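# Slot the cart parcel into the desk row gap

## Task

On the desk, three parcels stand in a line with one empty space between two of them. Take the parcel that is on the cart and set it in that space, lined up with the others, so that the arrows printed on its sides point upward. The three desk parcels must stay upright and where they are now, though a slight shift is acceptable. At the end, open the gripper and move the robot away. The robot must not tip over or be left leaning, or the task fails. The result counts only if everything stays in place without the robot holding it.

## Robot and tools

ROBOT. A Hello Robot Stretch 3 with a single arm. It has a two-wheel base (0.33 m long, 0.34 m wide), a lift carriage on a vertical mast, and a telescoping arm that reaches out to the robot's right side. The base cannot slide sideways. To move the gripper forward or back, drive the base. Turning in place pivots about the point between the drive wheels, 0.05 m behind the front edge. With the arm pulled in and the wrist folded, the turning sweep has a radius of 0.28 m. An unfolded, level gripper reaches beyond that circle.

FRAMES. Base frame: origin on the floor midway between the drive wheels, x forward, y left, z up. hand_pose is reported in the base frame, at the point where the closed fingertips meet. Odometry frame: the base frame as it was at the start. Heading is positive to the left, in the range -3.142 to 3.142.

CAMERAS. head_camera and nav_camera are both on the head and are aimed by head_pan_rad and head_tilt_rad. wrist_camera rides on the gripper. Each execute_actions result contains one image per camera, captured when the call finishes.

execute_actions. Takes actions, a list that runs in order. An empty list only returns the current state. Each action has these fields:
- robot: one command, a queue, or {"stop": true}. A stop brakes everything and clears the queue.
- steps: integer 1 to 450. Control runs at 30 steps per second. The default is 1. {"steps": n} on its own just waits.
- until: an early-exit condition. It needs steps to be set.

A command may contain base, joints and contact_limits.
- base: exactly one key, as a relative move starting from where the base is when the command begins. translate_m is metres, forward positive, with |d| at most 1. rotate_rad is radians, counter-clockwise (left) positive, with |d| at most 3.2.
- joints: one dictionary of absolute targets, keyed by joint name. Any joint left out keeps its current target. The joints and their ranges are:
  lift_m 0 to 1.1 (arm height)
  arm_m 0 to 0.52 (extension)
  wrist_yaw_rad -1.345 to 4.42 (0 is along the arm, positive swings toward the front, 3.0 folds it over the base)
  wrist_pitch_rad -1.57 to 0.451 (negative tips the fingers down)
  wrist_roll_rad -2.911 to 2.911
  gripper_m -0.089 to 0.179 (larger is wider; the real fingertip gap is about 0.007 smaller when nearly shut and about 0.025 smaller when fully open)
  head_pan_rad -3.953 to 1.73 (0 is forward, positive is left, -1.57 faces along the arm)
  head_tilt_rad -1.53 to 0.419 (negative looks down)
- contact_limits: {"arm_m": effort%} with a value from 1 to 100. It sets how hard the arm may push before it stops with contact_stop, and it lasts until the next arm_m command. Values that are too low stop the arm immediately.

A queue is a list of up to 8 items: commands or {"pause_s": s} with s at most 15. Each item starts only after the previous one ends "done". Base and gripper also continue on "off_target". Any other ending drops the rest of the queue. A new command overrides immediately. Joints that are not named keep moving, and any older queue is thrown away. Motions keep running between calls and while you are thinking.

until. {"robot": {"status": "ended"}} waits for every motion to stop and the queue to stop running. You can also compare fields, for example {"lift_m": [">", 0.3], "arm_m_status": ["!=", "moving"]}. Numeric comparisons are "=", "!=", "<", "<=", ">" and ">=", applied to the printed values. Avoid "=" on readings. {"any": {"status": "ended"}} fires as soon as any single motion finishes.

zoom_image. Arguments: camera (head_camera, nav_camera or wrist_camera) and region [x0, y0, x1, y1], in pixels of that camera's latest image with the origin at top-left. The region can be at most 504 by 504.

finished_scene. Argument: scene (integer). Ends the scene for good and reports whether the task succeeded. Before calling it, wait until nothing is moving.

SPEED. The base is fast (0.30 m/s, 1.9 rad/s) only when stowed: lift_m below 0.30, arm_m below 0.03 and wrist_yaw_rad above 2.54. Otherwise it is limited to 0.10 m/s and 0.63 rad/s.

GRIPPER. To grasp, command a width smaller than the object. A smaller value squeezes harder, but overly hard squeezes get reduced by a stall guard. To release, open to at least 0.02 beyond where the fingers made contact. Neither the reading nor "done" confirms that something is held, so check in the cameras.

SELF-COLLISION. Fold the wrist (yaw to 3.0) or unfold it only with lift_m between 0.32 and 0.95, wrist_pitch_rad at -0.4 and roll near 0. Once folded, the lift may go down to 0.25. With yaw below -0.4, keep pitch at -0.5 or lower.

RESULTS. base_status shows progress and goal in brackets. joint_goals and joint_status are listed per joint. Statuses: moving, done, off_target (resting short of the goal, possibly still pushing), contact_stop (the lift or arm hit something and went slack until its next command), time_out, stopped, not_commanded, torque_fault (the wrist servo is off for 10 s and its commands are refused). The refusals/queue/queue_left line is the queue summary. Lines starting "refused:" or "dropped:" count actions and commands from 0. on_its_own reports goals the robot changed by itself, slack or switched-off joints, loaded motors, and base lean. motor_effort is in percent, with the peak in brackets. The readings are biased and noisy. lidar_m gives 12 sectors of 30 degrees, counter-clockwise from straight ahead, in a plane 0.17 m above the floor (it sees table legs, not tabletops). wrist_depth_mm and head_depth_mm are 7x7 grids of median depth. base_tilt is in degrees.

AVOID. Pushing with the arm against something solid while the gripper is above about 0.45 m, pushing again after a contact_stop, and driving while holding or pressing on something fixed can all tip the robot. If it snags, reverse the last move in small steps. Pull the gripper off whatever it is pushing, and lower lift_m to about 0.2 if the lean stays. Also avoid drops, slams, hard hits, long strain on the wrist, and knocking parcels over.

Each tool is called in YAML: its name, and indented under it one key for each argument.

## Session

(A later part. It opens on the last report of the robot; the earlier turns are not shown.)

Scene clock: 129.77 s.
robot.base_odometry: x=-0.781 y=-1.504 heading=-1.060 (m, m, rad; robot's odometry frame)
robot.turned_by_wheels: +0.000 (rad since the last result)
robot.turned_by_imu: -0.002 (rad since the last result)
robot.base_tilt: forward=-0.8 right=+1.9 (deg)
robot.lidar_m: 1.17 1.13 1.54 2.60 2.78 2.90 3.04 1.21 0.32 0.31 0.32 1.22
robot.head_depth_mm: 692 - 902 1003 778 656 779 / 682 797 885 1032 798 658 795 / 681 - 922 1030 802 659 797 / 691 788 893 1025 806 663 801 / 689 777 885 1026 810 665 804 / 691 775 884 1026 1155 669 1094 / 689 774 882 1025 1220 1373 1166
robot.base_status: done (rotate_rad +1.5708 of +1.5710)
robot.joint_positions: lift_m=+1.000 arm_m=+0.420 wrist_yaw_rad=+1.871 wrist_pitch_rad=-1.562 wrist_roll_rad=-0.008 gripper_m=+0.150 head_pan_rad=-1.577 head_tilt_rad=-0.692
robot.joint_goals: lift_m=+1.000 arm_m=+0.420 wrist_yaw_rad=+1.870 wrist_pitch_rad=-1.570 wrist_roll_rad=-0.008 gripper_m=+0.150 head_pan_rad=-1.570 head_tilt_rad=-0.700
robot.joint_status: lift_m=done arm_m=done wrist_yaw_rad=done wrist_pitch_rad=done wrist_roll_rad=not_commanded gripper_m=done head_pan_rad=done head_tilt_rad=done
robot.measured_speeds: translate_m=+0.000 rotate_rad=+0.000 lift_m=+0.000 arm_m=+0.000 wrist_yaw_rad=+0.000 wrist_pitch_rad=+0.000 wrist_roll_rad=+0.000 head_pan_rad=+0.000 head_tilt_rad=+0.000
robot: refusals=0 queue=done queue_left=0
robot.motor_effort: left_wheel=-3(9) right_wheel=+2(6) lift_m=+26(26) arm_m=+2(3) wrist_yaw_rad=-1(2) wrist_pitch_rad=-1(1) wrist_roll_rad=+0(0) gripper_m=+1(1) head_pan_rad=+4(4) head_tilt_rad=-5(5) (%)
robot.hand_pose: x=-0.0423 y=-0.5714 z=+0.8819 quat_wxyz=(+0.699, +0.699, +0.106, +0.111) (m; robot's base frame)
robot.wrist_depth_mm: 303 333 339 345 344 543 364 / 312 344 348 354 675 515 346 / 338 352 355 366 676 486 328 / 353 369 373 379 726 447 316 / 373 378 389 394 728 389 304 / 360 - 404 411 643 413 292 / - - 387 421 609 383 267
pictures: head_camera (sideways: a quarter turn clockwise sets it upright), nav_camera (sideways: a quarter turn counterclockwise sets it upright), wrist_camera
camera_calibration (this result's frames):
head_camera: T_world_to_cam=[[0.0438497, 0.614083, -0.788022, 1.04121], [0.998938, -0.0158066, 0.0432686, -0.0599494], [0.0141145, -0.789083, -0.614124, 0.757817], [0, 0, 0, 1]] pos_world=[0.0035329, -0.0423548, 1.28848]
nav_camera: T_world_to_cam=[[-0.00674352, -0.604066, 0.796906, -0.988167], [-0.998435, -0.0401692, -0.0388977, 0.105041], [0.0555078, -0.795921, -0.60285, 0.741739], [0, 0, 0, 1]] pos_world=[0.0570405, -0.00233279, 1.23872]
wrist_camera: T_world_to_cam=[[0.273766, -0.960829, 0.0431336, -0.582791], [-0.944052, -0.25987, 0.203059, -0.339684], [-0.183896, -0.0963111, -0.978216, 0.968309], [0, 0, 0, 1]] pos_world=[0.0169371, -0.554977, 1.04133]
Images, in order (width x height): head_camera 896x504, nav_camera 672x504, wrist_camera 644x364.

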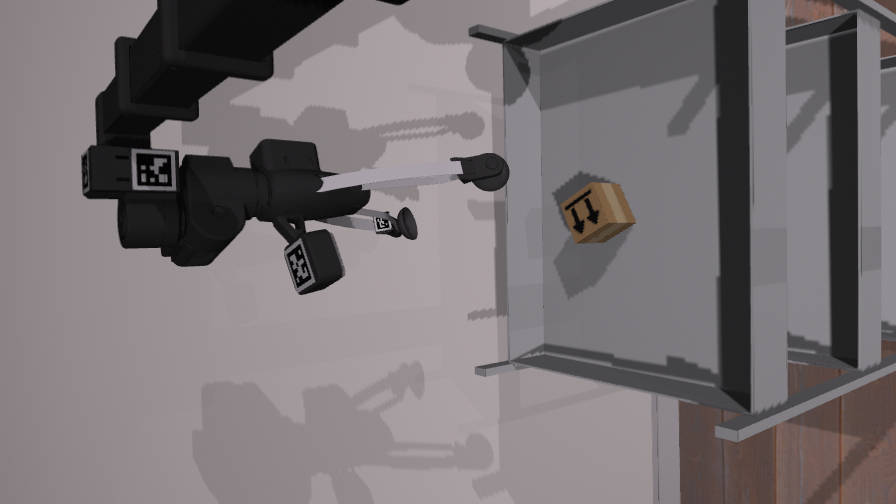

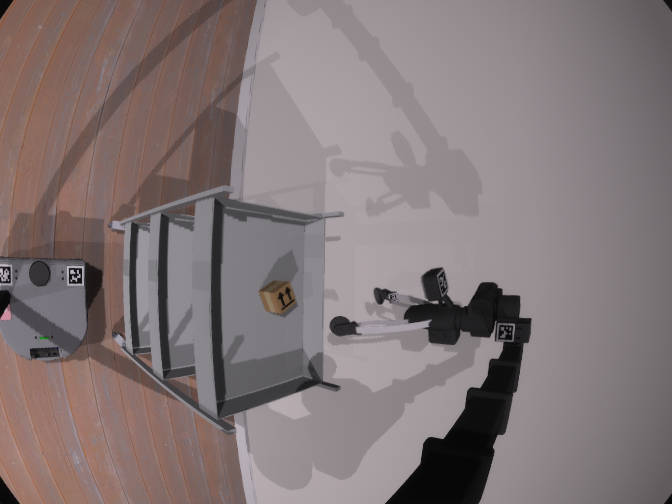

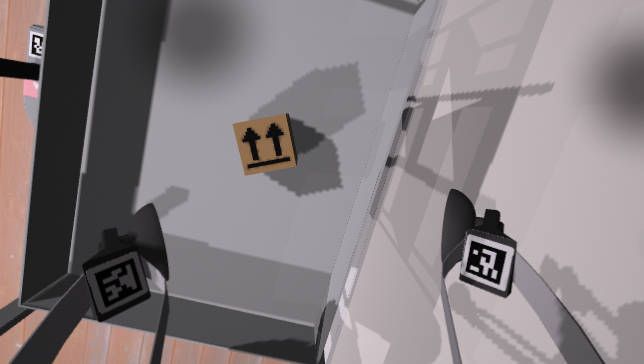

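execute_actions:
  actions:
    - {"robot": {"base": {"translate_m": 0.024}, "joints": {"arm_m": 0.372, "wrist_yaw_rad": 1.98, "lift_m": 0.88}}, "steps": 300, "until": {"robot": {"status": "ended"}}}

Scene clock: 147.70 s.
robot.base_odometry: x=-0.769 y=-1.524 heading=-1.060 (m, m, rad; robot's odometry frame)
robot.turned_by_wheels: +0.000 (rad since the last result)
robot.turned_by_imu: -0.001 (rad since the last result)
robot.base_tilt: forward=-0.8 right=+1.8 (deg)
robot.lidar_m: 1.17 1.10 1.51 2.60 2.79 2.93 3.07 1.21 0.32 0.31 0.33 1.22
robot.head_depth_mm: 690 777 871 - 771 639 774 / 690 777 851 1028 800 659 795 / 690 776 - 1076 735 659 798 / 692 776 867 982 805 664 799 / 690 777 882 1028 809 666 799 / 690 775 883 1025 1220 1276 1116 / 689 773 881 1025 1221 1375 1166
robot.base_status: done (translate_m +0.0240 of +0.0240)
robot.joint_positions: lift_m=+0.880 arm_m=+0.372 wrist_yaw_rad=+1.978 wrist_pitch_rad=-1.562 wrist_roll_rad=-0.008 gripper_m=+0.150 head_pan_rad=-1.577 head_tilt_rad=-0.692
robot.joint_goals: lift_m=+0.880 arm_m=+0.372 wrist_yaw_rad=+1.980 wrist_pitch_rad=-1.570 wrist_roll_rad=-0.008 gripper_m=+0.150 head_pan_rad=-1.570 head_tilt_rad=-0.700
robot.joint_status: lift_m=done arm_m=done wrist_yaw_rad=done wrist_pitch_rad=done wrist_roll_rad=not_commanded gripper_m=done head_pan_rad=done head_tilt_rad=done
robot.measured_speeds: translate_m=+0.000 rotate_rad=+0.000 lift_m=+0.000 arm_m=+0.000 wrist_yaw_rad=+0.000 wrist_pitch_rad=+0.000 wrist_roll_rad=+0.000 head_pan_rad=+0.000 head_tilt_rad=+0.000
robot: refusals=0 queue=done queue_left=0
robot.motor_effort: left_wheel=-3(5) right_wheel=+2(5) lift_m=+13(26) arm_m=-4(5) wrist_yaw_rad=+2(2) wrist_pitch_rad=-1(1) wrist_roll_rad=+0(0) gripper_m=+1(1) head_pan_rad=+4(5) head_tilt_rad=-4(4) (%)
robot.hand_pose: x=-0.0414 y=-0.5262 z=+0.7627 quat_wxyz=(+0.692, +0.692, +0.143, +0.149) (m; robot's base frame)
robot.wrist_depth_mm: 222 228 231 233 238 239 213 / 232 236 239 243 247 246 392 / 241 244 249 252 255 230 397 / 251 253 255 222 265 243 372 / 260 261 265 216 273 441 350 / 269 - 277 283 273 460 334 / 282 285 289 294 269 428 303
pictures: head_camera (sideways: a quarter turn clockwise sets it upright), nav_camera (sideways: a quarter turn counterclockwise sets it upright), wrist_camera
camera_calibration (this result's frames):
head_camera: T_world_to_cam=[[0.0438497, 0.614083, -0.788022, 1.04121], [0.998938, -0.0158066, 0.0432686, -0.0599494], [0.0141145, -0.789083, -0.614124, 0.757817], [0, 0, 0, 1]] pos_world=[0.0035329, -0.0423548, 1.28848]
nav_camera: T_world_to_cam=[[-0.00674352, -0.604066, 0.796906, -0.988167], [-0.998435, -0.0401692, -0.0388977, 0.105041], [0.0555078, -0.795921, -0.60285, 0.741739], [0, 0, 0, 1]] pos_world=[0.0570405, -0.00233278, 1.23872]
wrist_camera: T_world_to_cam=[[0.375052, -0.926, 0.0431336, -0.51195], [-0.910807, -0.35944, 0.20306, -0.353968], [-0.172529, -0.115444, -0.978216, 0.846647], [0, 0, 0, 1]] pos_world=[0.0156824, -0.503555, 0.922163]
Images, in order (width x height): head_camera 896x504, nav_camera 672x504, wrist_camera 644x364.

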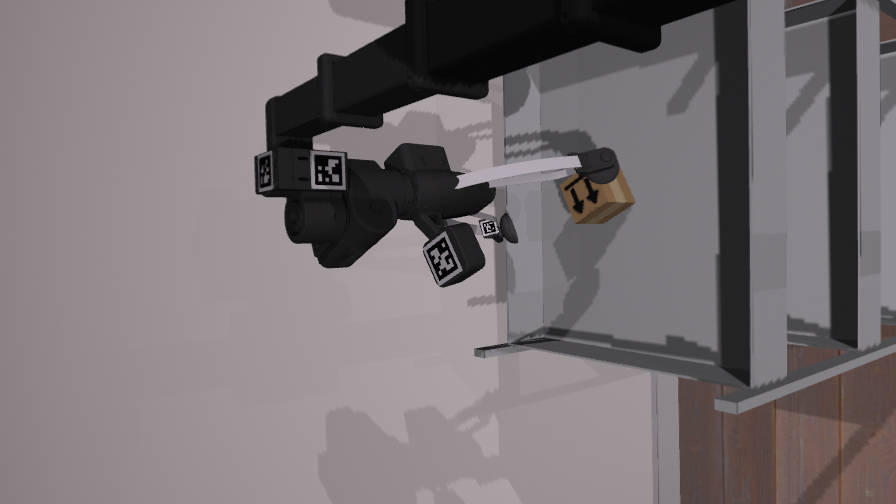

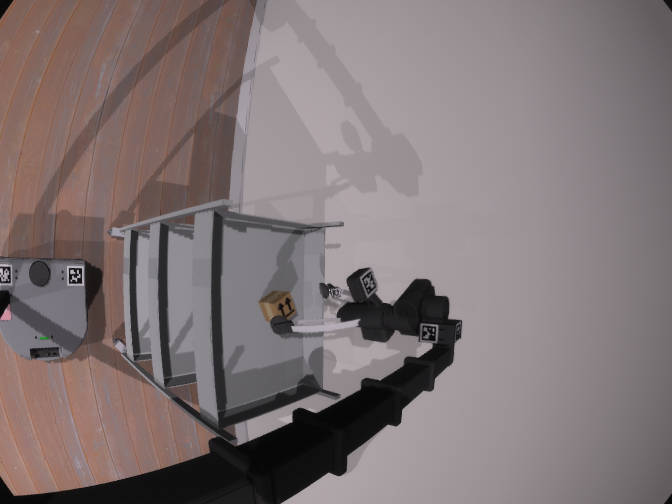

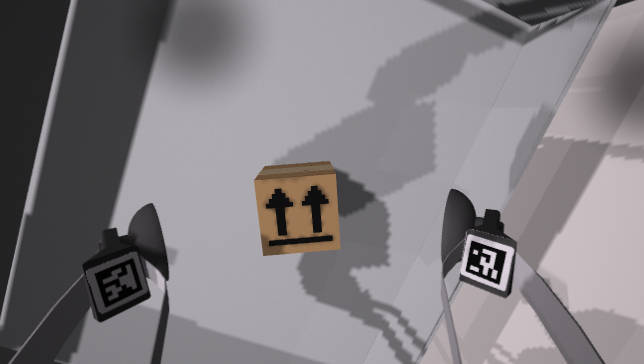

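execute_actions:
  actions:
    - {"robot": [{"joints": {"gripper_m": 0.10}}, {"joints": {"lift_m": 0.805}}], "steps": 300, "until": {"robot": {"status": "ended"}}}

Scene clock: 155.57 s.
robot.base_odometry: x=-0.769 y=-1.524 heading=-1.060 (m, m, rad; robot's odometry frame)
robot.turned_by_wheels: +0.000 (rad since the last result)
robot.turned_by_imu: -0.001 (rad since the last result)
robot.base_tilt: forward=-0.7 right=+1.9 (deg)
robot.lidar_m: 1.18 1.11 1.51 2.60 2.78 2.93 3.08 1.21 0.32 0.31 0.33 1.22
robot.head_depth_mm: 691 779 888 1004 - - 792 / 691 777 870 - 778 657 795 / 691 778 867 - 768 660 797 / 691 777 886 1024 781 662 800 / 690 776 881 1026 809 664 801 / 691 777 881 1027 1223 1279 1116 / 690 774 882 1023 1224 1374 1167
robot.base_status: done (translate_m +0.0240 of +0.0240)
robot.joint_positions: lift_m=+0.805 arm_m=+0.372 wrist_yaw_rad=+1.978 wrist_pitch_rad=-1.562 wrist_roll_rad=-0.008 gripper_m=+0.100 head_pan_rad=-1.577 head_tilt_rad=-0.692
robot.joint_goals: lift_m=+0.805 arm_m=+0.372 wrist_yaw_rad=+1.980 wrist_pitch_rad=-1.570 wrist_roll_rad=-0.008 gripper_m=+0.100 head_pan_rad=-1.570 head_tilt_rad=-0.700
robot.joint_status: lift_m=done arm_m=done wrist_yaw_rad=done wrist_pitch_rad=done wrist_roll_rad=not_commanded gripper_m=done head_pan_rad=done head_tilt_rad=done
robot.measured_speeds: translate_m=+0.000 rotate_rad=+0.000 lift_m=+0.000 arm_m=+0.000 wrist_yaw_rad=+0.000 wrist_pitch_rad=+0.000 wrist_roll_rad=+0.000 head_pan_rad=+0.000 head_tilt_rad=+0.000
robot: refusals=0 queue=done queue_left=0
robot.motor_effort: left_wheel=-3(2) right_wheel=+1(2) lift_m=+12(12) arm_m=-4(4) wrist_yaw_rad=+1(2) wrist_pitch_rad=-1(1) wrist_roll_rad=+0(0) gripper_m=+1(78) head_pan_rad=+4(5) head_tilt_rad=-4(4) (%)
robot.hand_pose: x=-0.0414 y=-0.5262 z=+0.6877 quat_wxyz=(+0.692, +0.692, +0.143, +0.149) (m; robot's base frame)
robot.wrist_depth_mm: 160 162 165 167 168 171 171 / 166 168 170 173 175 177 168 / 172 174 176 178 182 183 157 / 177 180 181 183 187 189 147 / 184 186 135 136 193 188 142 / 191 193 141 141 204 167 148 / 198 202 206 209 211 169 300
pictures: head_camera (sideways: a quarter turn clockwise sets it upright), nav_camera (sideways: a quarter turn counterclockwise sets it upright), wrist_camera
camera_calibration (this result's frames):
head_camera: T_world_to_cam=[[0.0438496, 0.614083, -0.788022, 1.04121], [0.998938, -0.0158064, 0.0432686, -0.0599494], [0.0141147, -0.789083, -0.614124, 0.757817], [0, 0, 0, 1]] pos_world=[0.00353291, -0.0423548, 1.28848]
nav_camera: T_world_to_cam=[[-0.00674337, -0.604066, 0.796906, -0.988167], [-0.998435, -0.0401694, -0.0388977, 0.105041], [0.055508, -0.795921, -0.60285, 0.741739], [0, 0, 0, 1]] pos_world=[0.0570405, -0.00233277, 1.23872]
wrist_camera: T_world_to_cam=[[0.375052, -0.926, 0.0431336, -0.508712], [-0.910807, -0.35944, 0.203059, -0.338735], [-0.172529, -0.115444, -0.978216, 0.77327], [0, 0, 0, 1]] pos_world=[0.0156824, -0.503552, 0.847151]
Images, in order (width x height): head_camera 896x504, nav_camera 672x504, wrist_camera 644x364.

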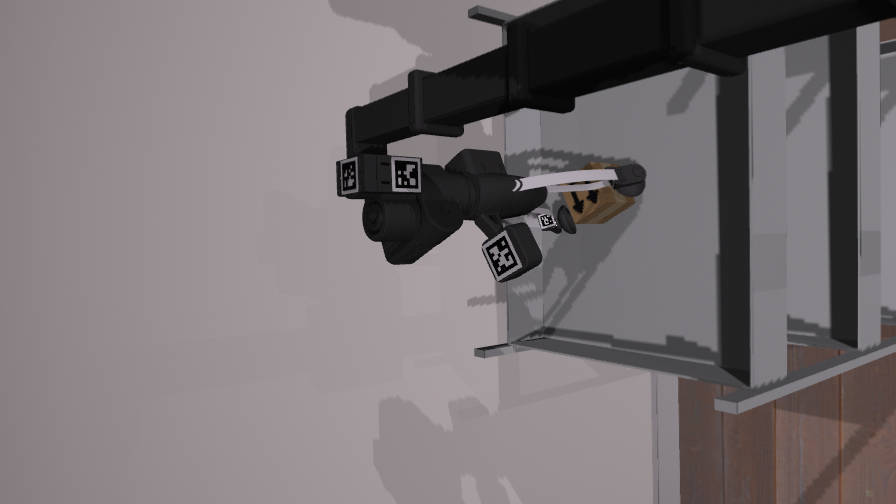

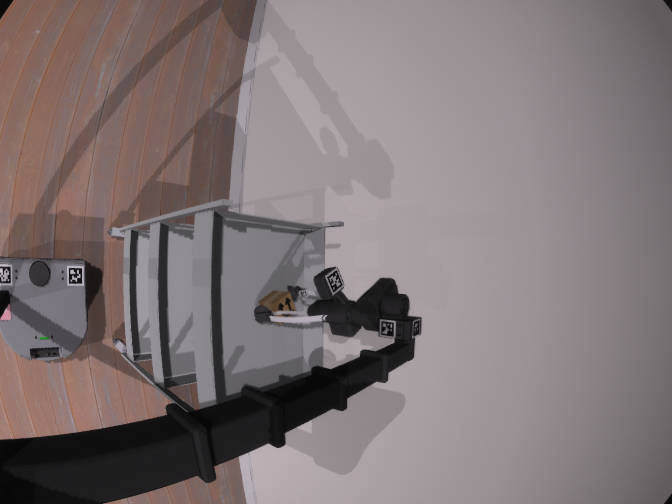

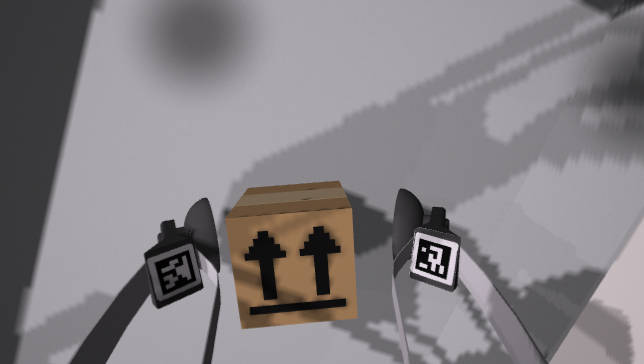

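Parcel is between the fingers. Close the gripper and lift.

execute_actions:
  actions:
    - {"robot": [{"joints": {"gripper_m": 0.02}}, {"pause_s": 0.5}, {"joints": {"lift_m": 1.0}}], "steps": 300, "until": {"robot": {"status": "ended"}}}

Scene clock: 162.57 s.
robot.base_odometry: x=-0.769 y=-1.524 heading=-1.060 (m, m, rad; robot's odometry frame)
robot.turned_by_wheels: +0.000 (rad since the last result)
robot.turned_by_imu: -0.001 (rad since the last result)
robot.base_tilt: forward=-0.7 right=+1.9 (deg)
robot.lidar_m: 1.17 1.11 1.51 2.60 2.79 2.92 3.07 1.21 0.32 0.31 0.33 1.22
robot.head_depth_mm: 690 - 904 1005 794 656 776 / 680 805 887 1026 799 656 794 / 679 - - 964 804 660 797 / 691 763 857 1030 806 663 801 / 692 777 883 1027 808 666 802 / 688 775 883 1029 1224 1278 1121 / 690 774 883 1027 1226 1374 1164
robot.base_status: done (translate_m +0.0240 of +0.0240)
robot.joint_positions: lift_m=+1.000 arm_m=+0.372 wrist_yaw_rad=+1.978 wrist_pitch_rad=-1.562 wrist_roll_rad=-0.008 gripper_m=+0.021 head_pan_rad=-1.577 head_tilt_rad=-0.692
robot.joint_goals: lift_m=+1.000 arm_m=+0.372 wrist_yaw_rad=+1.980 wrist_pitch_rad=-1.570 wrist_roll_rad=-0.008 gripper_m=+0.020 head_pan_rad=-1.570 head_tilt_rad=-0.700
robot.joint_status: lift_m=done arm_m=done wrist_yaw_rad=done wrist_pitch_rad=done wrist_roll_rad=not_commanded gripper_m=done head_pan_rad=done head_tilt_rad=done
robot.measured_speeds: translate_m=+0.000 rotate_rad=+0.000 lift_m=+0.000 arm_m=+0.000 wrist_yaw_rad=+0.000 wrist_pitch_rad=+0.000 wrist_roll_rad=+0.000 head_pan_rad=+0.000 head_tilt_rad=+0.000
robot: refusals=0 queue=done queue_left=0
robot.motor_effort: left_wheel=-3(3) right_wheel=+2(2) lift_m=+26(27) arm_m=-4(4) wrist_yaw_rad=+2(2) wrist_pitch_rad=-1(1) wrist_roll_rad=+0(0) gripper_m=-13(84) head_pan_rad=+3(4) head_tilt_rad=-5(4) (%)
robot.hand_pose: x=-0.0414 y=-0.5262 z=+0.8818 quat_wxyz=(+0.692, +0.692, +0.143, +0.149) (m; robot's base frame)
robot.wrist_depth_mm: 881 329 339 341 345 548 454 / 908 342 350 353 358 572 427 / 955 355 360 366 370 567 395 / - 367 371 374 382 520 376 / - 383 133 133 654 484 353 / 385 392 404 137 665 445 332 / - 372 384 403 624 401 315
pictures: head_camera (sideways: a quarter turn clockwise sets it upright), nav_camera (sideways: a quarter turn counterclockwise sets it upright), wrist_camera
camera_calibration (this result's frames):
head_camera: T_world_to_cam=[[0.0438497, 0.614083, -0.788022, 1.04121], [0.998938, -0.0158066, 0.0432686, -0.0599494], [0.0141145, -0.789083, -0.614124, 0.757817], [0, 0, 0, 1]] pos_world=[0.0035329, -0.0423548, 1.28848]
nav_camera: T_world_to_cam=[[-0.00674352, -0.604066, 0.796906, -0.988167], [-0.998435, -0.0401692, -0.0388977, 0.105041], [0.0555078, -0.795921, -0.60285, 0.741739], [0, 0, 0, 1]] pos_world=[0.0570405, -0.00233278, 1.23872]
wrist_camera: T_world_to_cam=[[0.375051, -0.926, 0.0431336, -0.517078], [-0.910807, -0.359439, 0.203059, -0.378157], [-0.172529, -0.115444, -0.978216, 0.963198], [0, 0, 0, 1]] pos_world=[0.0156824, -0.503543, 1.04131]
Images, in order (width x height): head_camera 896x504, nav_camera 672x504, wrist_camera 644x364.

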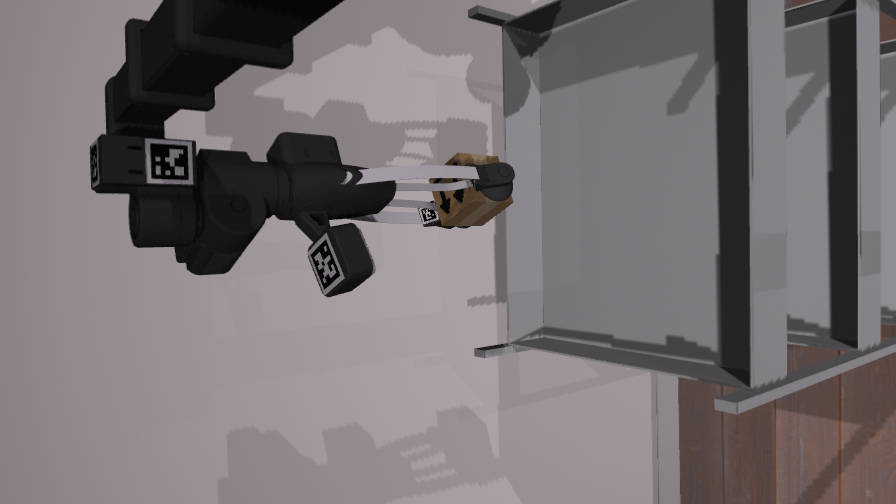

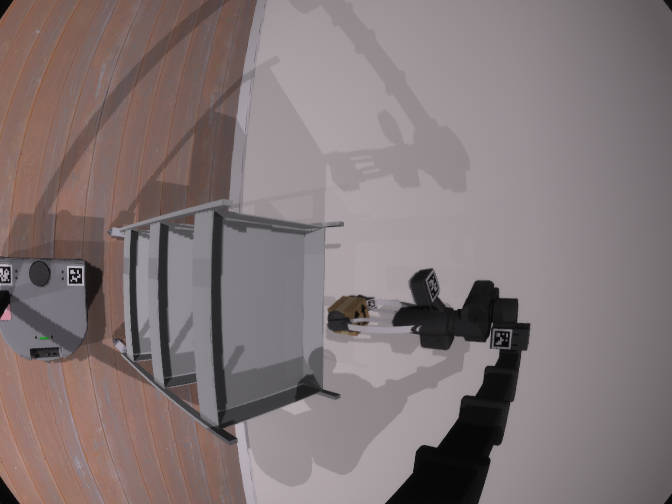

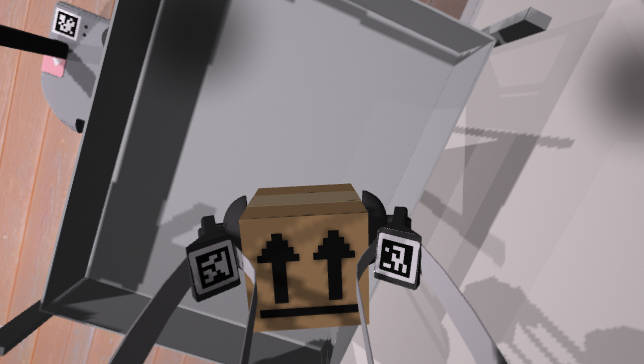

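execute_actions:
  actions:
    - {"robot": [{"joints": {"arm_m": 0.0}}, {"base": {"rotate_rad": -0.24}}, {"base": {"translate_m": -1.0}, "joints": {"wrist_pitch_rad": 0.0, "wrist_yaw_rad": 0.0, "head_tilt_rad": -0.5}}, {"base": {"translate_m": -1.0}}, {"base": {"rotate_rad": -1.355}}], "steps": 450, "until": {"robot": {"status": "ended"}}}
    - {"steps": 450, "until": {"robot": {"status": "ended"}}}

Scene clock: 220.33 s.
robot.base_odometry: x=-1.305 y=+0.403 heading=-2.655 (m, m, rad; robot's odometry frame)
robot.turned_by_wheels: -1.595 (rad since the last result)
robot.turned_by_imu: -1.580 (rad since the last result)
robot.base_tilt: forward=-0.3 right=+1.5 (deg)
robot.lidar_m: 1.30 1.36 1.81 2.96 3.05 2.27 2.42 1.07 1.10 1.16 0.82 1.37
robot.head_depth_mm: 962 1050 1121 749 - - - / 959 1046 1117 800 - - - / 959 1039 1113 855 - - - / 954 1037 1111 865 543 1469 1266 / 952 1035 1102 772 544 1469 1272 / 947 1031 1110 777 547 1428 1280 / 944 1027 1111 785 551 988 1152
robot.base_status: moving (rotate_rad -1.3548 of -1.3550)
robot.joint_positions: lift_m=+1.000 arm_m=+0.002 wrist_yaw_rad=+0.001 wrist_pitch_rad=-0.029 wrist_roll_rad=-0.008 gripper_m=+0.021 head_pan_rad=-1.577 head_tilt_rad=-0.507
robot.joint_goals: lift_m=+1.000 arm_m=+0.000 wrist_yaw_rad=+0.000 wrist_pitch_rad=+0.000 wrist_roll_rad=-0.008 gripper_m=+0.020 head_pan_rad=-1.570 head_tilt_rad=-0.500
robot.joint_status: lift_m=done arm_m=done wrist_yaw_rad=done wrist_pitch_rad=done wrist_roll_rad=not_commanded gripper_m=done head_pan_rad=done head_tilt_rad=done
robot.measured_speeds: translate_m=+0.000 rotate_rad=+0.000 lift_m=+0.000 arm_m=+0.000 wrist_yaw_rad=+0.000 wrist_pitch_rad=+0.000 wrist_roll_rad=+0.000 head_pan_rad=+0.000 head_tilt_rad=+0.000
robot: refusals=0 queue=running queue_left=0
robot.motor_effort: left_wheel=+2(6) right_wheel=-3(7) lift_m=+26(26) arm_m=-4(4) wrist_yaw_rad=+0(2) wrist_pitch_rad=+9(9) wrist_roll_rad=+0(0) gripper_m=-13(13) head_pan_rad=+4(5) head_tilt_rad=+4(23) (%)
robot.hand_pose: x=-0.0212 y=-0.4021 z=+1.1067 quat_wxyz=(+0.710, +0.011, -0.704, -0.010) (m; robot's base frame)
robot.wrist_depth_mm: 778 808 808 822 834 860 865 / 803 819 838 858 878 884 930 / 855 857 876 886 896 934 944 / 874 865 846 806 797 767 742 / 551 540 133 133 544 414 457 / 396 391 346 138 353 365 357 / 307 305 298 277 292 288 284
pictures: head_camera (sideways: a quarter turn clockwise sets it upright), nav_camera (sideways: a quarter turn counterclockwise sets it upright), wrist_camera
camera_calibration (this result's frames):
head_camera: T_world_to_cam=[[0.0429412, 0.458904, -0.887448, 1.17086], [0.998986, -0.00769087, 0.0443613, -0.0613829], [0.0135323, -0.888453, -0.458769, 0.555694], [0, 0, 0, 1]] pos_world=[0.00352281, -0.0440742, 1.29673]
nav_camera: T_world_to_cam=[[-0.0058265, -0.447429, 0.8943, -1.11517], [-0.998473, -0.0465301, -0.0297848, 0.0931853], [0.0549385, -0.893108, -0.446475, 0.538286], [0, 0, 0, 1]] pos_world=[0.0569729, -0.013878, 1.24041]
wrist_camera: T_world_to_cam=[[-0.998916, 0.0419882, -0.0200852, 0.0106371], [0.0295972, 0.239969, -0.970329, 1.19874], [-0.0359226, -0.969872, -0.240952, 0.0443455], [0, 0, 0, 1]] pos_world=[-0.0232609, -0.245098, 1.17407]
Images, in order (width x height): head_camera 896x504, nav_camera 672x504, wrist_camera 644x364.

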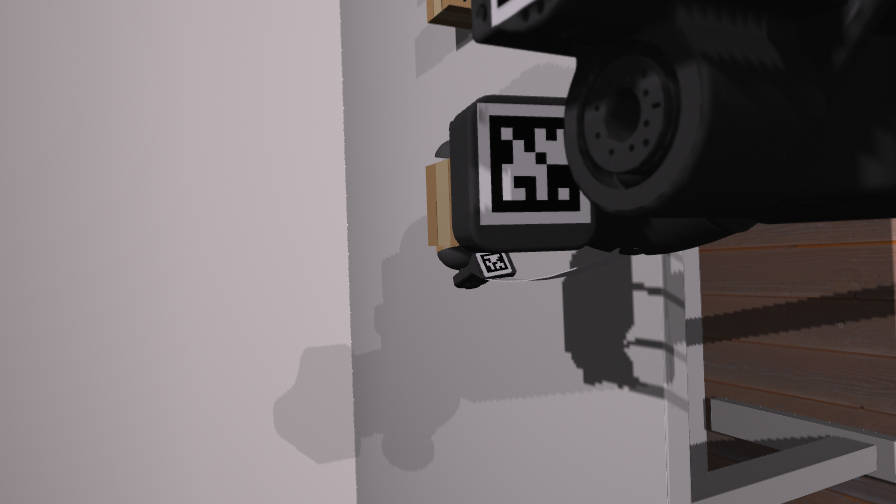

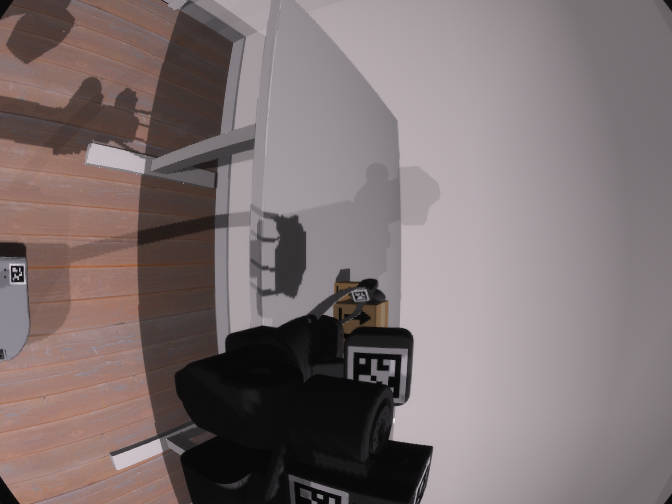

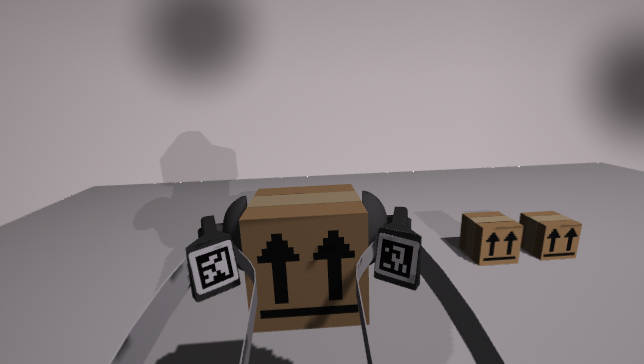

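execute_actions:
  actions:
    - {"robot": {"base": {"translate_m": -0.115}, "joints": {"head_tilt_rad": -0.45}}, "steps": 300, "until": {"robot": {"status": "ended"}}}

Scene clock: 237.47 s.
robot.base_odometry: x=-1.203 y=+0.456 heading=-2.655 (m, m, rad; robot's odometry frame)
robot.turned_by_wheels: +0.000 (rad since the last result)
robot.turned_by_imu: -0.001 (rad since the last result)
robot.base_tilt: forward=-0.7 right=+1.8 (deg)
robot.lidar_m: 1.41 1.48 1.86 2.96 3.03 2.16 2.31 1.70 0.99 1.17 0.89 1.48
robot.head_depth_mm: 968 1044 1129 832 600 - - / 967 1048 1134 842 600 - - / 963 1038 1131 908 - - - / 959 1039 1130 914 557 1479 1317 / 957 1037 1126 861 583 493 1321 / 956 1031 1120 867 588 477 1317 / 954 1030 1119 876 591 479 1319
robot.base_status: done (translate_m -0.1150 of -0.1150)
robot.joint_positions: lift_m=+1.000 arm_m=+0.002 wrist_yaw_rad=+0.001 wrist_pitch_rad=-0.029 wrist_roll_rad=-0.008 gripper_m=+0.021 head_pan_rad=-1.577 head_tilt_rad=-0.458
robot.joint_goals: lift_m=+1.000 arm_m=+0.000 wrist_yaw_rad=+0.000 wrist_pitch_rad=+0.000 wrist_roll_rad=-0.008 gripper_m=+0.020 head_pan_rad=-1.570 head_tilt_rad=-0.450
robot.joint_status: lift_m=done arm_m=done wrist_yaw_rad=done wrist_pitch_rad=done wrist_roll_rad=not_commanded gripper_m=done head_pan_rad=done head_tilt_rad=done
robot.measured_speeds: translate_m=+0.000 rotate_rad=+0.000 lift_m=+0.000 arm_m=+0.000 wrist_yaw_rad=+0.000 wrist_pitch_rad=+0.000 wrist_roll_rad=+0.000 head_pan_rad=+0.000 head_tilt_rad=+0.000
robot: refusals=0 queue=done queue_left=0
robot.motor_effort: left_wheel=+3(5) right_wheel=-4(7) lift_m=+26(26) arm_m=-4(4) wrist_yaw_rad=-2(1) wrist_pitch_rad=+9(9) wrist_roll_rad=+0(0) gripper_m=-13(13) head_pan_rad=+3(5) head_tilt_rad=+5(13) (%)
robot.hand_pose: x=-0.0212 y=-0.4021 z=+1.1067 quat_wxyz=(+0.710, +0.011, -0.704, -0.010) (m; robot's base frame)
robot.wrist_depth_mm: 779 801 827 831 844 857 891 / 810 829 846 871 883 879 919 / 848 851 866 905 932 925 949 / 854 877 851 852 800 781 744 / 556 533 134 133 439 458 482 / 393 391 345 138 353 365 361 / 306 303 298 277 292 288 285
pictures: head_camera (sideways: a quarter turn clockwise sets it upright), nav_camera (sideways: a quarter turn counterclockwise sets it upright), wrist_camera
camera_calibration (this result's frames):
head_camera: T_world_to_cam=[[0.0426842, 0.414938, -0.908848, 1.19878], [0.998999, -0.00551948, 0.0443982, -0.0614339], [0.0134062, -0.909833, -0.414758, 0.498426], [0, 0, 0, 1]] pos_world=[0.00352161, -0.0442722, 1.29896]
nav_camera: T_world_to_cam=[[-0.0055676, -0.403142, 0.91512, -1.14234], [-0.998481, -0.0479234, -0.0271867, 0.0898048], [0.0548158, -0.913882, -0.402263, 0.480754], [0, 0, 0, 1]] pos_world=[0.0569553, -0.0168681, 1.24121]
wrist_camera: T_world_to_cam=[[-0.998916, 0.041988, -0.0200851, 0.0106369], [0.0295971, 0.239968, -0.97033, 1.19874], [-0.0359224, -0.969872, -0.24095, 0.0443438], [0, 0, 0, 1]] pos_world=[-0.0232609, -0.245098, 1.17407]
Images, in order (width x height): head_camera 896x504, nav_camera 672x504, wrist_camera 644x364.

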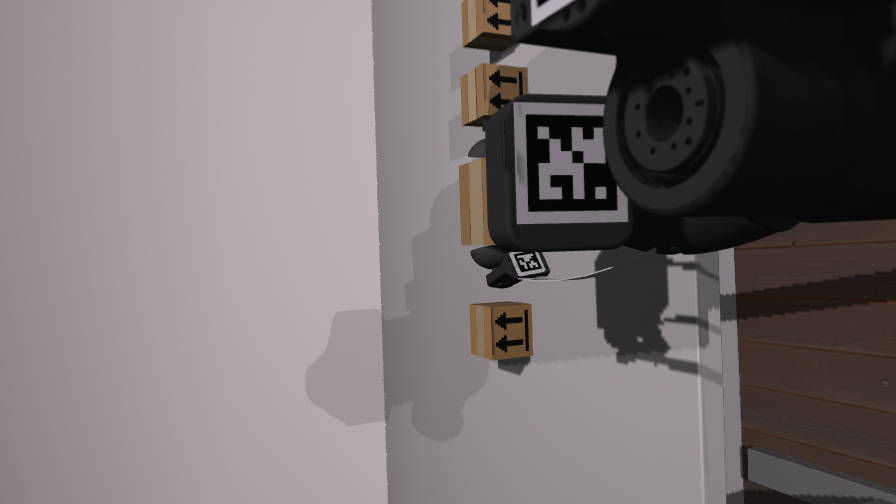

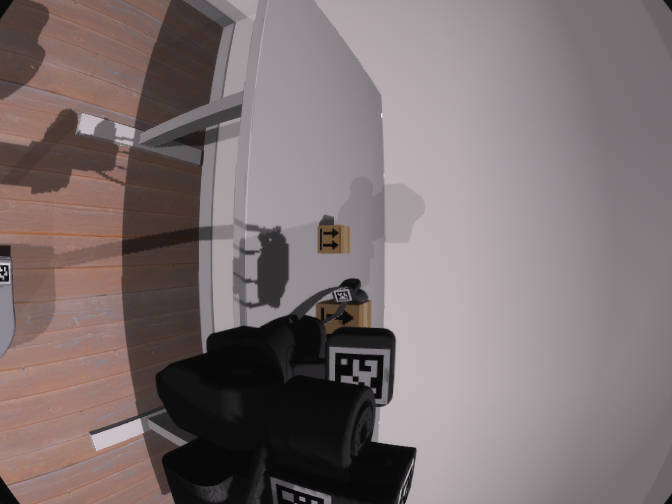

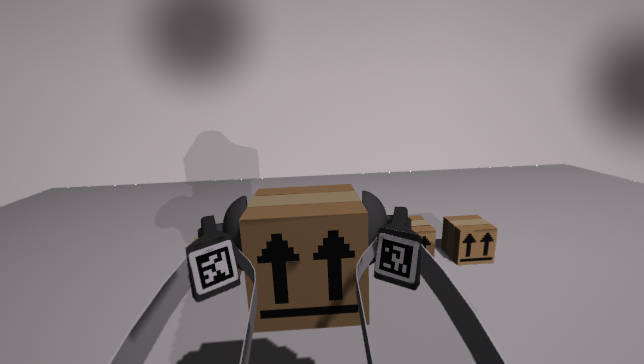

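execute_actions:
  actions:
    - {"robot": [{"joints": {"arm_m": 0.21}}, {"joints": {"lift_m": 0.92}}], "steps": 300, "until": {"robot": {"status": "ended"}}}

Scene clock: 252.87 s.
robot.base_odometry: x=-1.203 y=+0.456 heading=-2.655 (m, m, rad; robot's odometry frame)
robot.turned_by_wheels: +0.000 (rad since the last result)
robot.turned_by_imu: -0.001 (rad since the last result)
robot.base_tilt: forward=-0.8 right=+1.9 (deg)
robot.lidar_m: 1.42 1.48 1.86 2.97 3.06 2.16 2.31 1.70 0.99 1.17 0.89 1.48
robot.head_depth_mm: 970 1047 1121 889 - 1460 1293 / 969 1044 1134 933 - 1468 1303 / 967 1042 1131 944 - 1473 1304 / 962 1039 1129 916 568 492 1315 / 957 1031 1124 861 585 494 1322 / 954 1033 1119 868 587 477 1323 / 951 1031 1119 873 590 479 1325
robot.base_status: done (translate_m -0.1150 of -0.1150)
robot.joint_positions: lift_m=+0.920 arm_m=+0.210 wrist_yaw_rad=+0.001 wrist_pitch_rad=-0.028 wrist_roll_rad=-0.008 gripper_m=+0.021 head_pan_rad=-1.577 head_tilt_rad=-0.458
robot.joint_goals: lift_m=+0.920 arm_m=+0.210 wrist_yaw_rad=+0.000 wrist_pitch_rad=+0.000 wrist_roll_rad=-0.008 gripper_m=+0.020 head_pan_rad=-1.570 head_tilt_rad=-0.450
robot.joint_status: lift_m=done arm_m=done wrist_yaw_rad=done wrist_pitch_rad=done wrist_roll_rad=not_commanded gripper_m=done head_pan_rad=done head_tilt_rad=done
robot.measured_speeds: translate_m=+0.000 rotate_rad=+0.000 lift_m=+0.000 arm_m=+0.000 wrist_yaw_rad=+0.000 wrist_pitch_rad=+0.000 wrist_roll_rad=+0.000 head_pan_rad=+0.000 head_tilt_rad=+0.000
robot: refusals=0 queue=done queue_left=0
robot.motor_effort: left_wheel=+3(3) right_wheel=-4(4) lift_m=+13(26) arm_m=+3(4) wrist_yaw_rad=-1(1) wrist_pitch_rad=+8(9) wrist_roll_rad=+0(0) gripper_m=-13(13) head_pan_rad=+5(5) head_tilt_rad=+5(4) (%)
robot.hand_pose: x=-0.0212 y=-0.6101 z=+1.0279 quat_wxyz=(+0.710, +0.011, -0.704, -0.010) (m; robot's base frame)
robot.wrist_depth_mm: 613 620 633 649 667 669 688 / 630 647 650 677 689 703 719 / 649 671 688 702 714 740 733 / 600 584 557 533 518 501 483 / 359 349 134 133 349 200 209 / 174 174 223 138 226 180 192 / 179 179 191 179 188 185 183
pictures: head_camera (sideways: a quarter turn clockwise sets it upright), nav_camera (sideways: a quarter turn counterclockwise sets it upright), wrist_camera
camera_calibration (this result's frames):
head_camera: T_world_to_cam=[[0.0426825, 0.414647, -0.908981, 1.19895], [0.998999, -0.00550526, 0.0443981, -0.0614338], [0.0134054, -0.909966, -0.414467, 0.498047], [0, 0, 0, 1]] pos_world=[0.0035216, -0.0442732, 1.29897]
nav_camera: T_world_to_cam=[[-0.00556588, -0.402849, 0.915249, -1.14251], [-0.998481, -0.0479321, -0.0271695, 0.0897824], [0.0548151, -0.91401, -0.401971, 0.480374], [0, 0, 0, 1]] pos_world=[0.0569552, -0.0168876, 1.24121]
wrist_camera: T_world_to_cam=[[-0.998903, 0.0422658, -0.0201458, 0.0179419], [0.0296719, 0.238597, -0.970665, 1.1717], [-0.0362192, -0.970198, -0.23959, -0.177991], [0, 0, 0, 1]] pos_world=[-0.0232911, -0.45301, 1.09505]
Images, in order (width x height): head_camera 896x504, nav_camera 672x504, wrist_camera 644x364.

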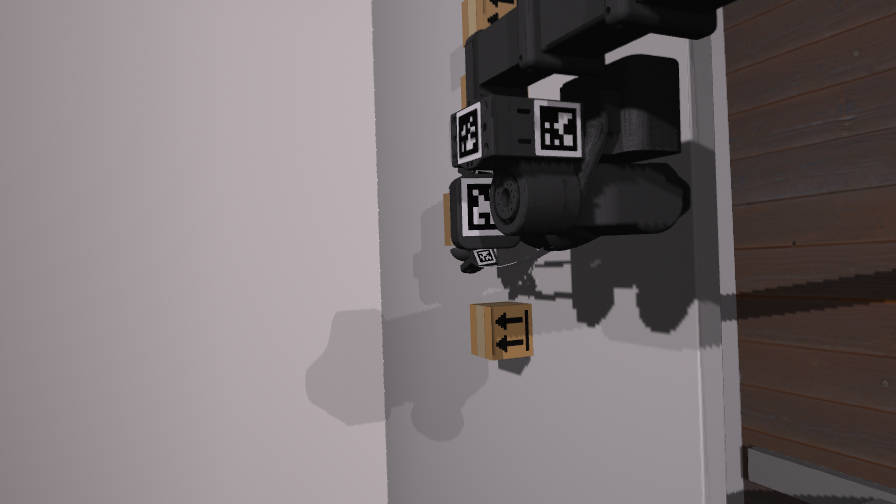

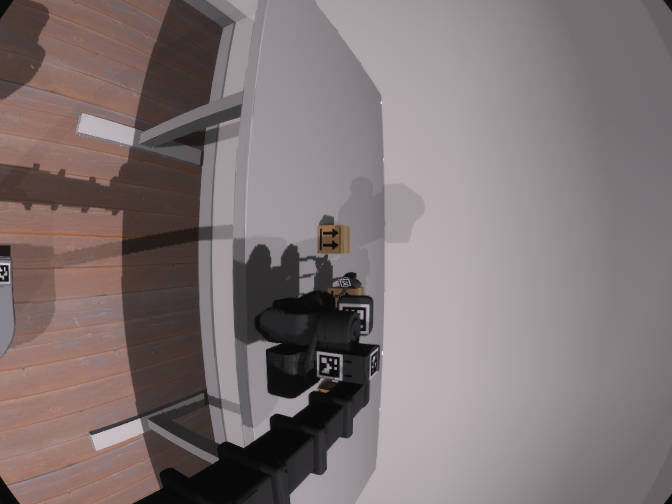

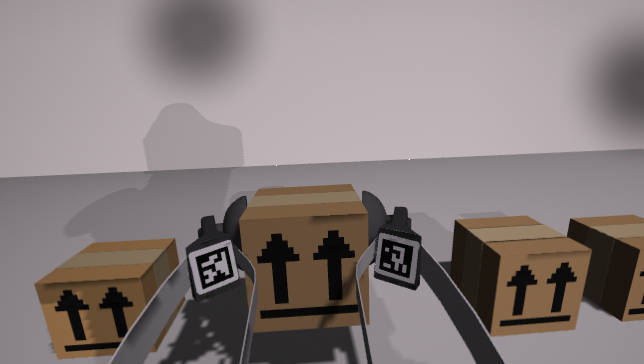

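execute_actions:
  actions:
    - {"robot": [{"joints": {"arm_m": 0.25}}, {"joints": {"lift_m": 0.887}}], "steps": 300, "until": {"robot": {"status": "ended"}}}

Scene clock: 259.83 s.
robot.base_odometry: x=-1.203 y=+0.456 heading=-2.655 (m, m, rad; robot's odometry frame)
robot.turned_by_wheels: +0.000 (rad since the last result)
robot.turned_by_imu: -0.001 (rad since the last result)
robot.base_tilt: forward=-0.8 right=+1.9 (deg)
robot.lidar_m: 1.42 1.49 1.86 2.97 3.05 2.16 2.31 1.70 0.99 1.17 0.89 1.48
robot.head_depth_mm: 971 1045 1127 834 - 1455 1294 / 967 1044 1135 899 - 1463 1304 / 964 1038 1126 907 - 1473 1316 / 962 1037 1127 914 582 491 1311 / 961 1036 1123 862 584 493 1312 / 955 1033 1119 867 587 478 1322 / 950 1028 1118 874 591 480 1323
robot.base_status: done (translate_m -0.1150 of -0.1150)
robot.joint_positions: lift_m=+0.887 arm_m=+0.250 wrist_yaw_rad=+0.001 wrist_pitch_rad=-0.028 wrist_roll_rad=-0.008 gripper_m=+0.021 head_pan_rad=-1.577 head_tilt_rad=-0.458
robot.joint_goals: lift_m=+0.887 arm_m=+0.250 wrist_yaw_rad=+0.000 wrist_pitch_rad=+0.000 wrist_roll_rad=-0.008 gripper_m=+0.020 head_pan_rad=-1.570 head_tilt_rad=-0.450
robot.joint_status: lift_m=done arm_m=done wrist_yaw_rad=done wrist_pitch_rad=done wrist_roll_rad=not_commanded gripper_m=done head_pan_rad=done head_tilt_rad=done
robot.measured_speeds: translate_m=+0.000 rotate_rad=+0.000 lift_m=+0.000 arm_m=+0.000 wrist_yaw_rad=+0.000 wrist_pitch_rad=+0.000 wrist_roll_rad=+0.000 head_pan_rad=+0.000 head_tilt_rad=+0.000
robot: refusals=0 queue=done queue_left=0
robot.motor_effort: left_wheel=+3(3) right_wheel=-3(3) lift_m=+12(12) arm_m=+3(4) wrist_yaw_rad=+1(0) wrist_pitch_rad=+8(8) wrist_roll_rad=+0(0) gripper_m=-13(13) head_pan_rad=+4(3) head_tilt_rad=+5(4) (%)
robot.hand_pose: x=-0.0212 y=-0.6501 z=+0.9949 quat_wxyz=(+0.710, +0.011, -0.704, -0.010) (m; robot's base frame)
robot.wrist_depth_mm: 565 595 600 612 628 636 653 / 601 615 620 649 649 670 681 / 621 636 637 660 671 686 698 / 463 439 430 411 398 386 372 / 149 230 133 133 268 167 131 / 128 158 170 138 174 163 135 / 133 145 147 141 144 142 139
pictures: head_camera (sideways: a quarter turn clockwise sets it upright), nav_camera (sideways: a quarter turn counterclockwise sets it upright), wrist_camera
camera_calibration (this result's frames):
head_camera: T_world_to_cam=[[0.0426825, 0.414633, -0.908987, 1.19896], [0.998999, -0.00550469, 0.0443981, -0.0614338], [0.0134052, -0.909972, -0.414453, 0.498028], [0, 0, 0, 1]] pos_world=[0.00352159, -0.0442732, 1.29897]
nav_camera: T_world_to_cam=[[-0.00556585, -0.402835, 0.915256, -1.14251], [-0.998481, -0.0479324, -0.0271686, 0.0897813], [0.0548149, -0.914017, -0.401956, 0.480355], [0, 0, 0, 1]] pos_world=[0.0569552, -0.0168885, 1.24121]
wrist_camera: T_world_to_cam=[[-0.998903, 0.0422649, -0.0201474, 0.0189689], [0.0296719, 0.23856, -0.970674, 1.14921], [-0.0362191, -0.970208, -0.239553, -0.224746], [0, 0, 0, 1]] pos_world=[-0.0232911, -0.493007, 1.06205]
Images, in order (width x height): head_camera 896x504, nav_camera 672x504, wrist_camera 644x364.

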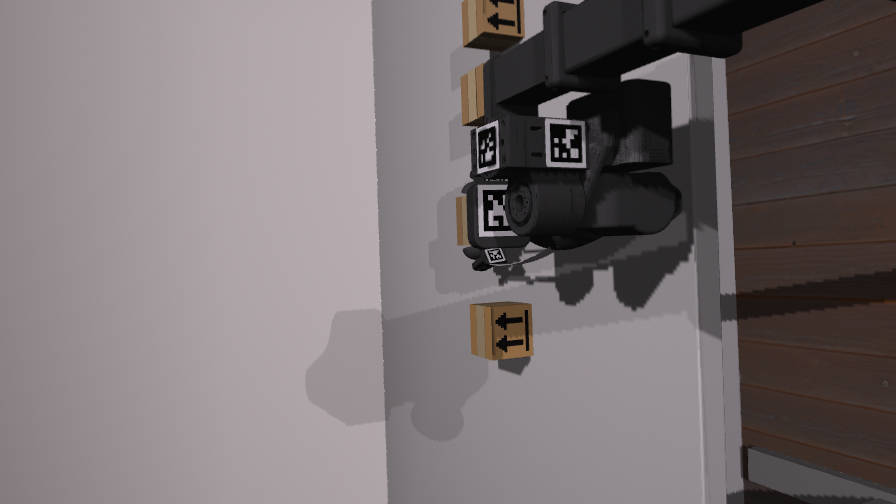

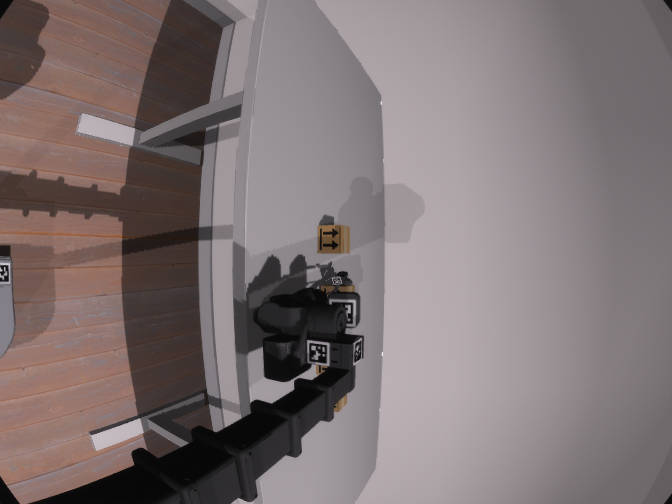

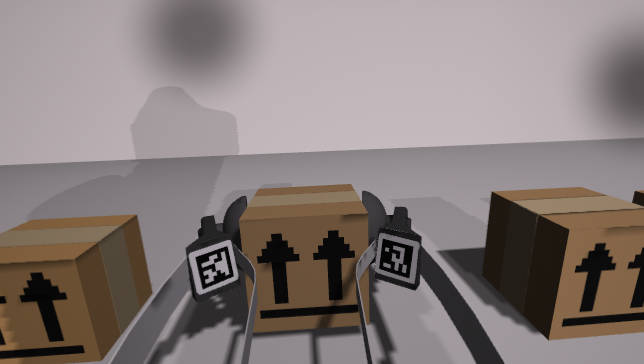

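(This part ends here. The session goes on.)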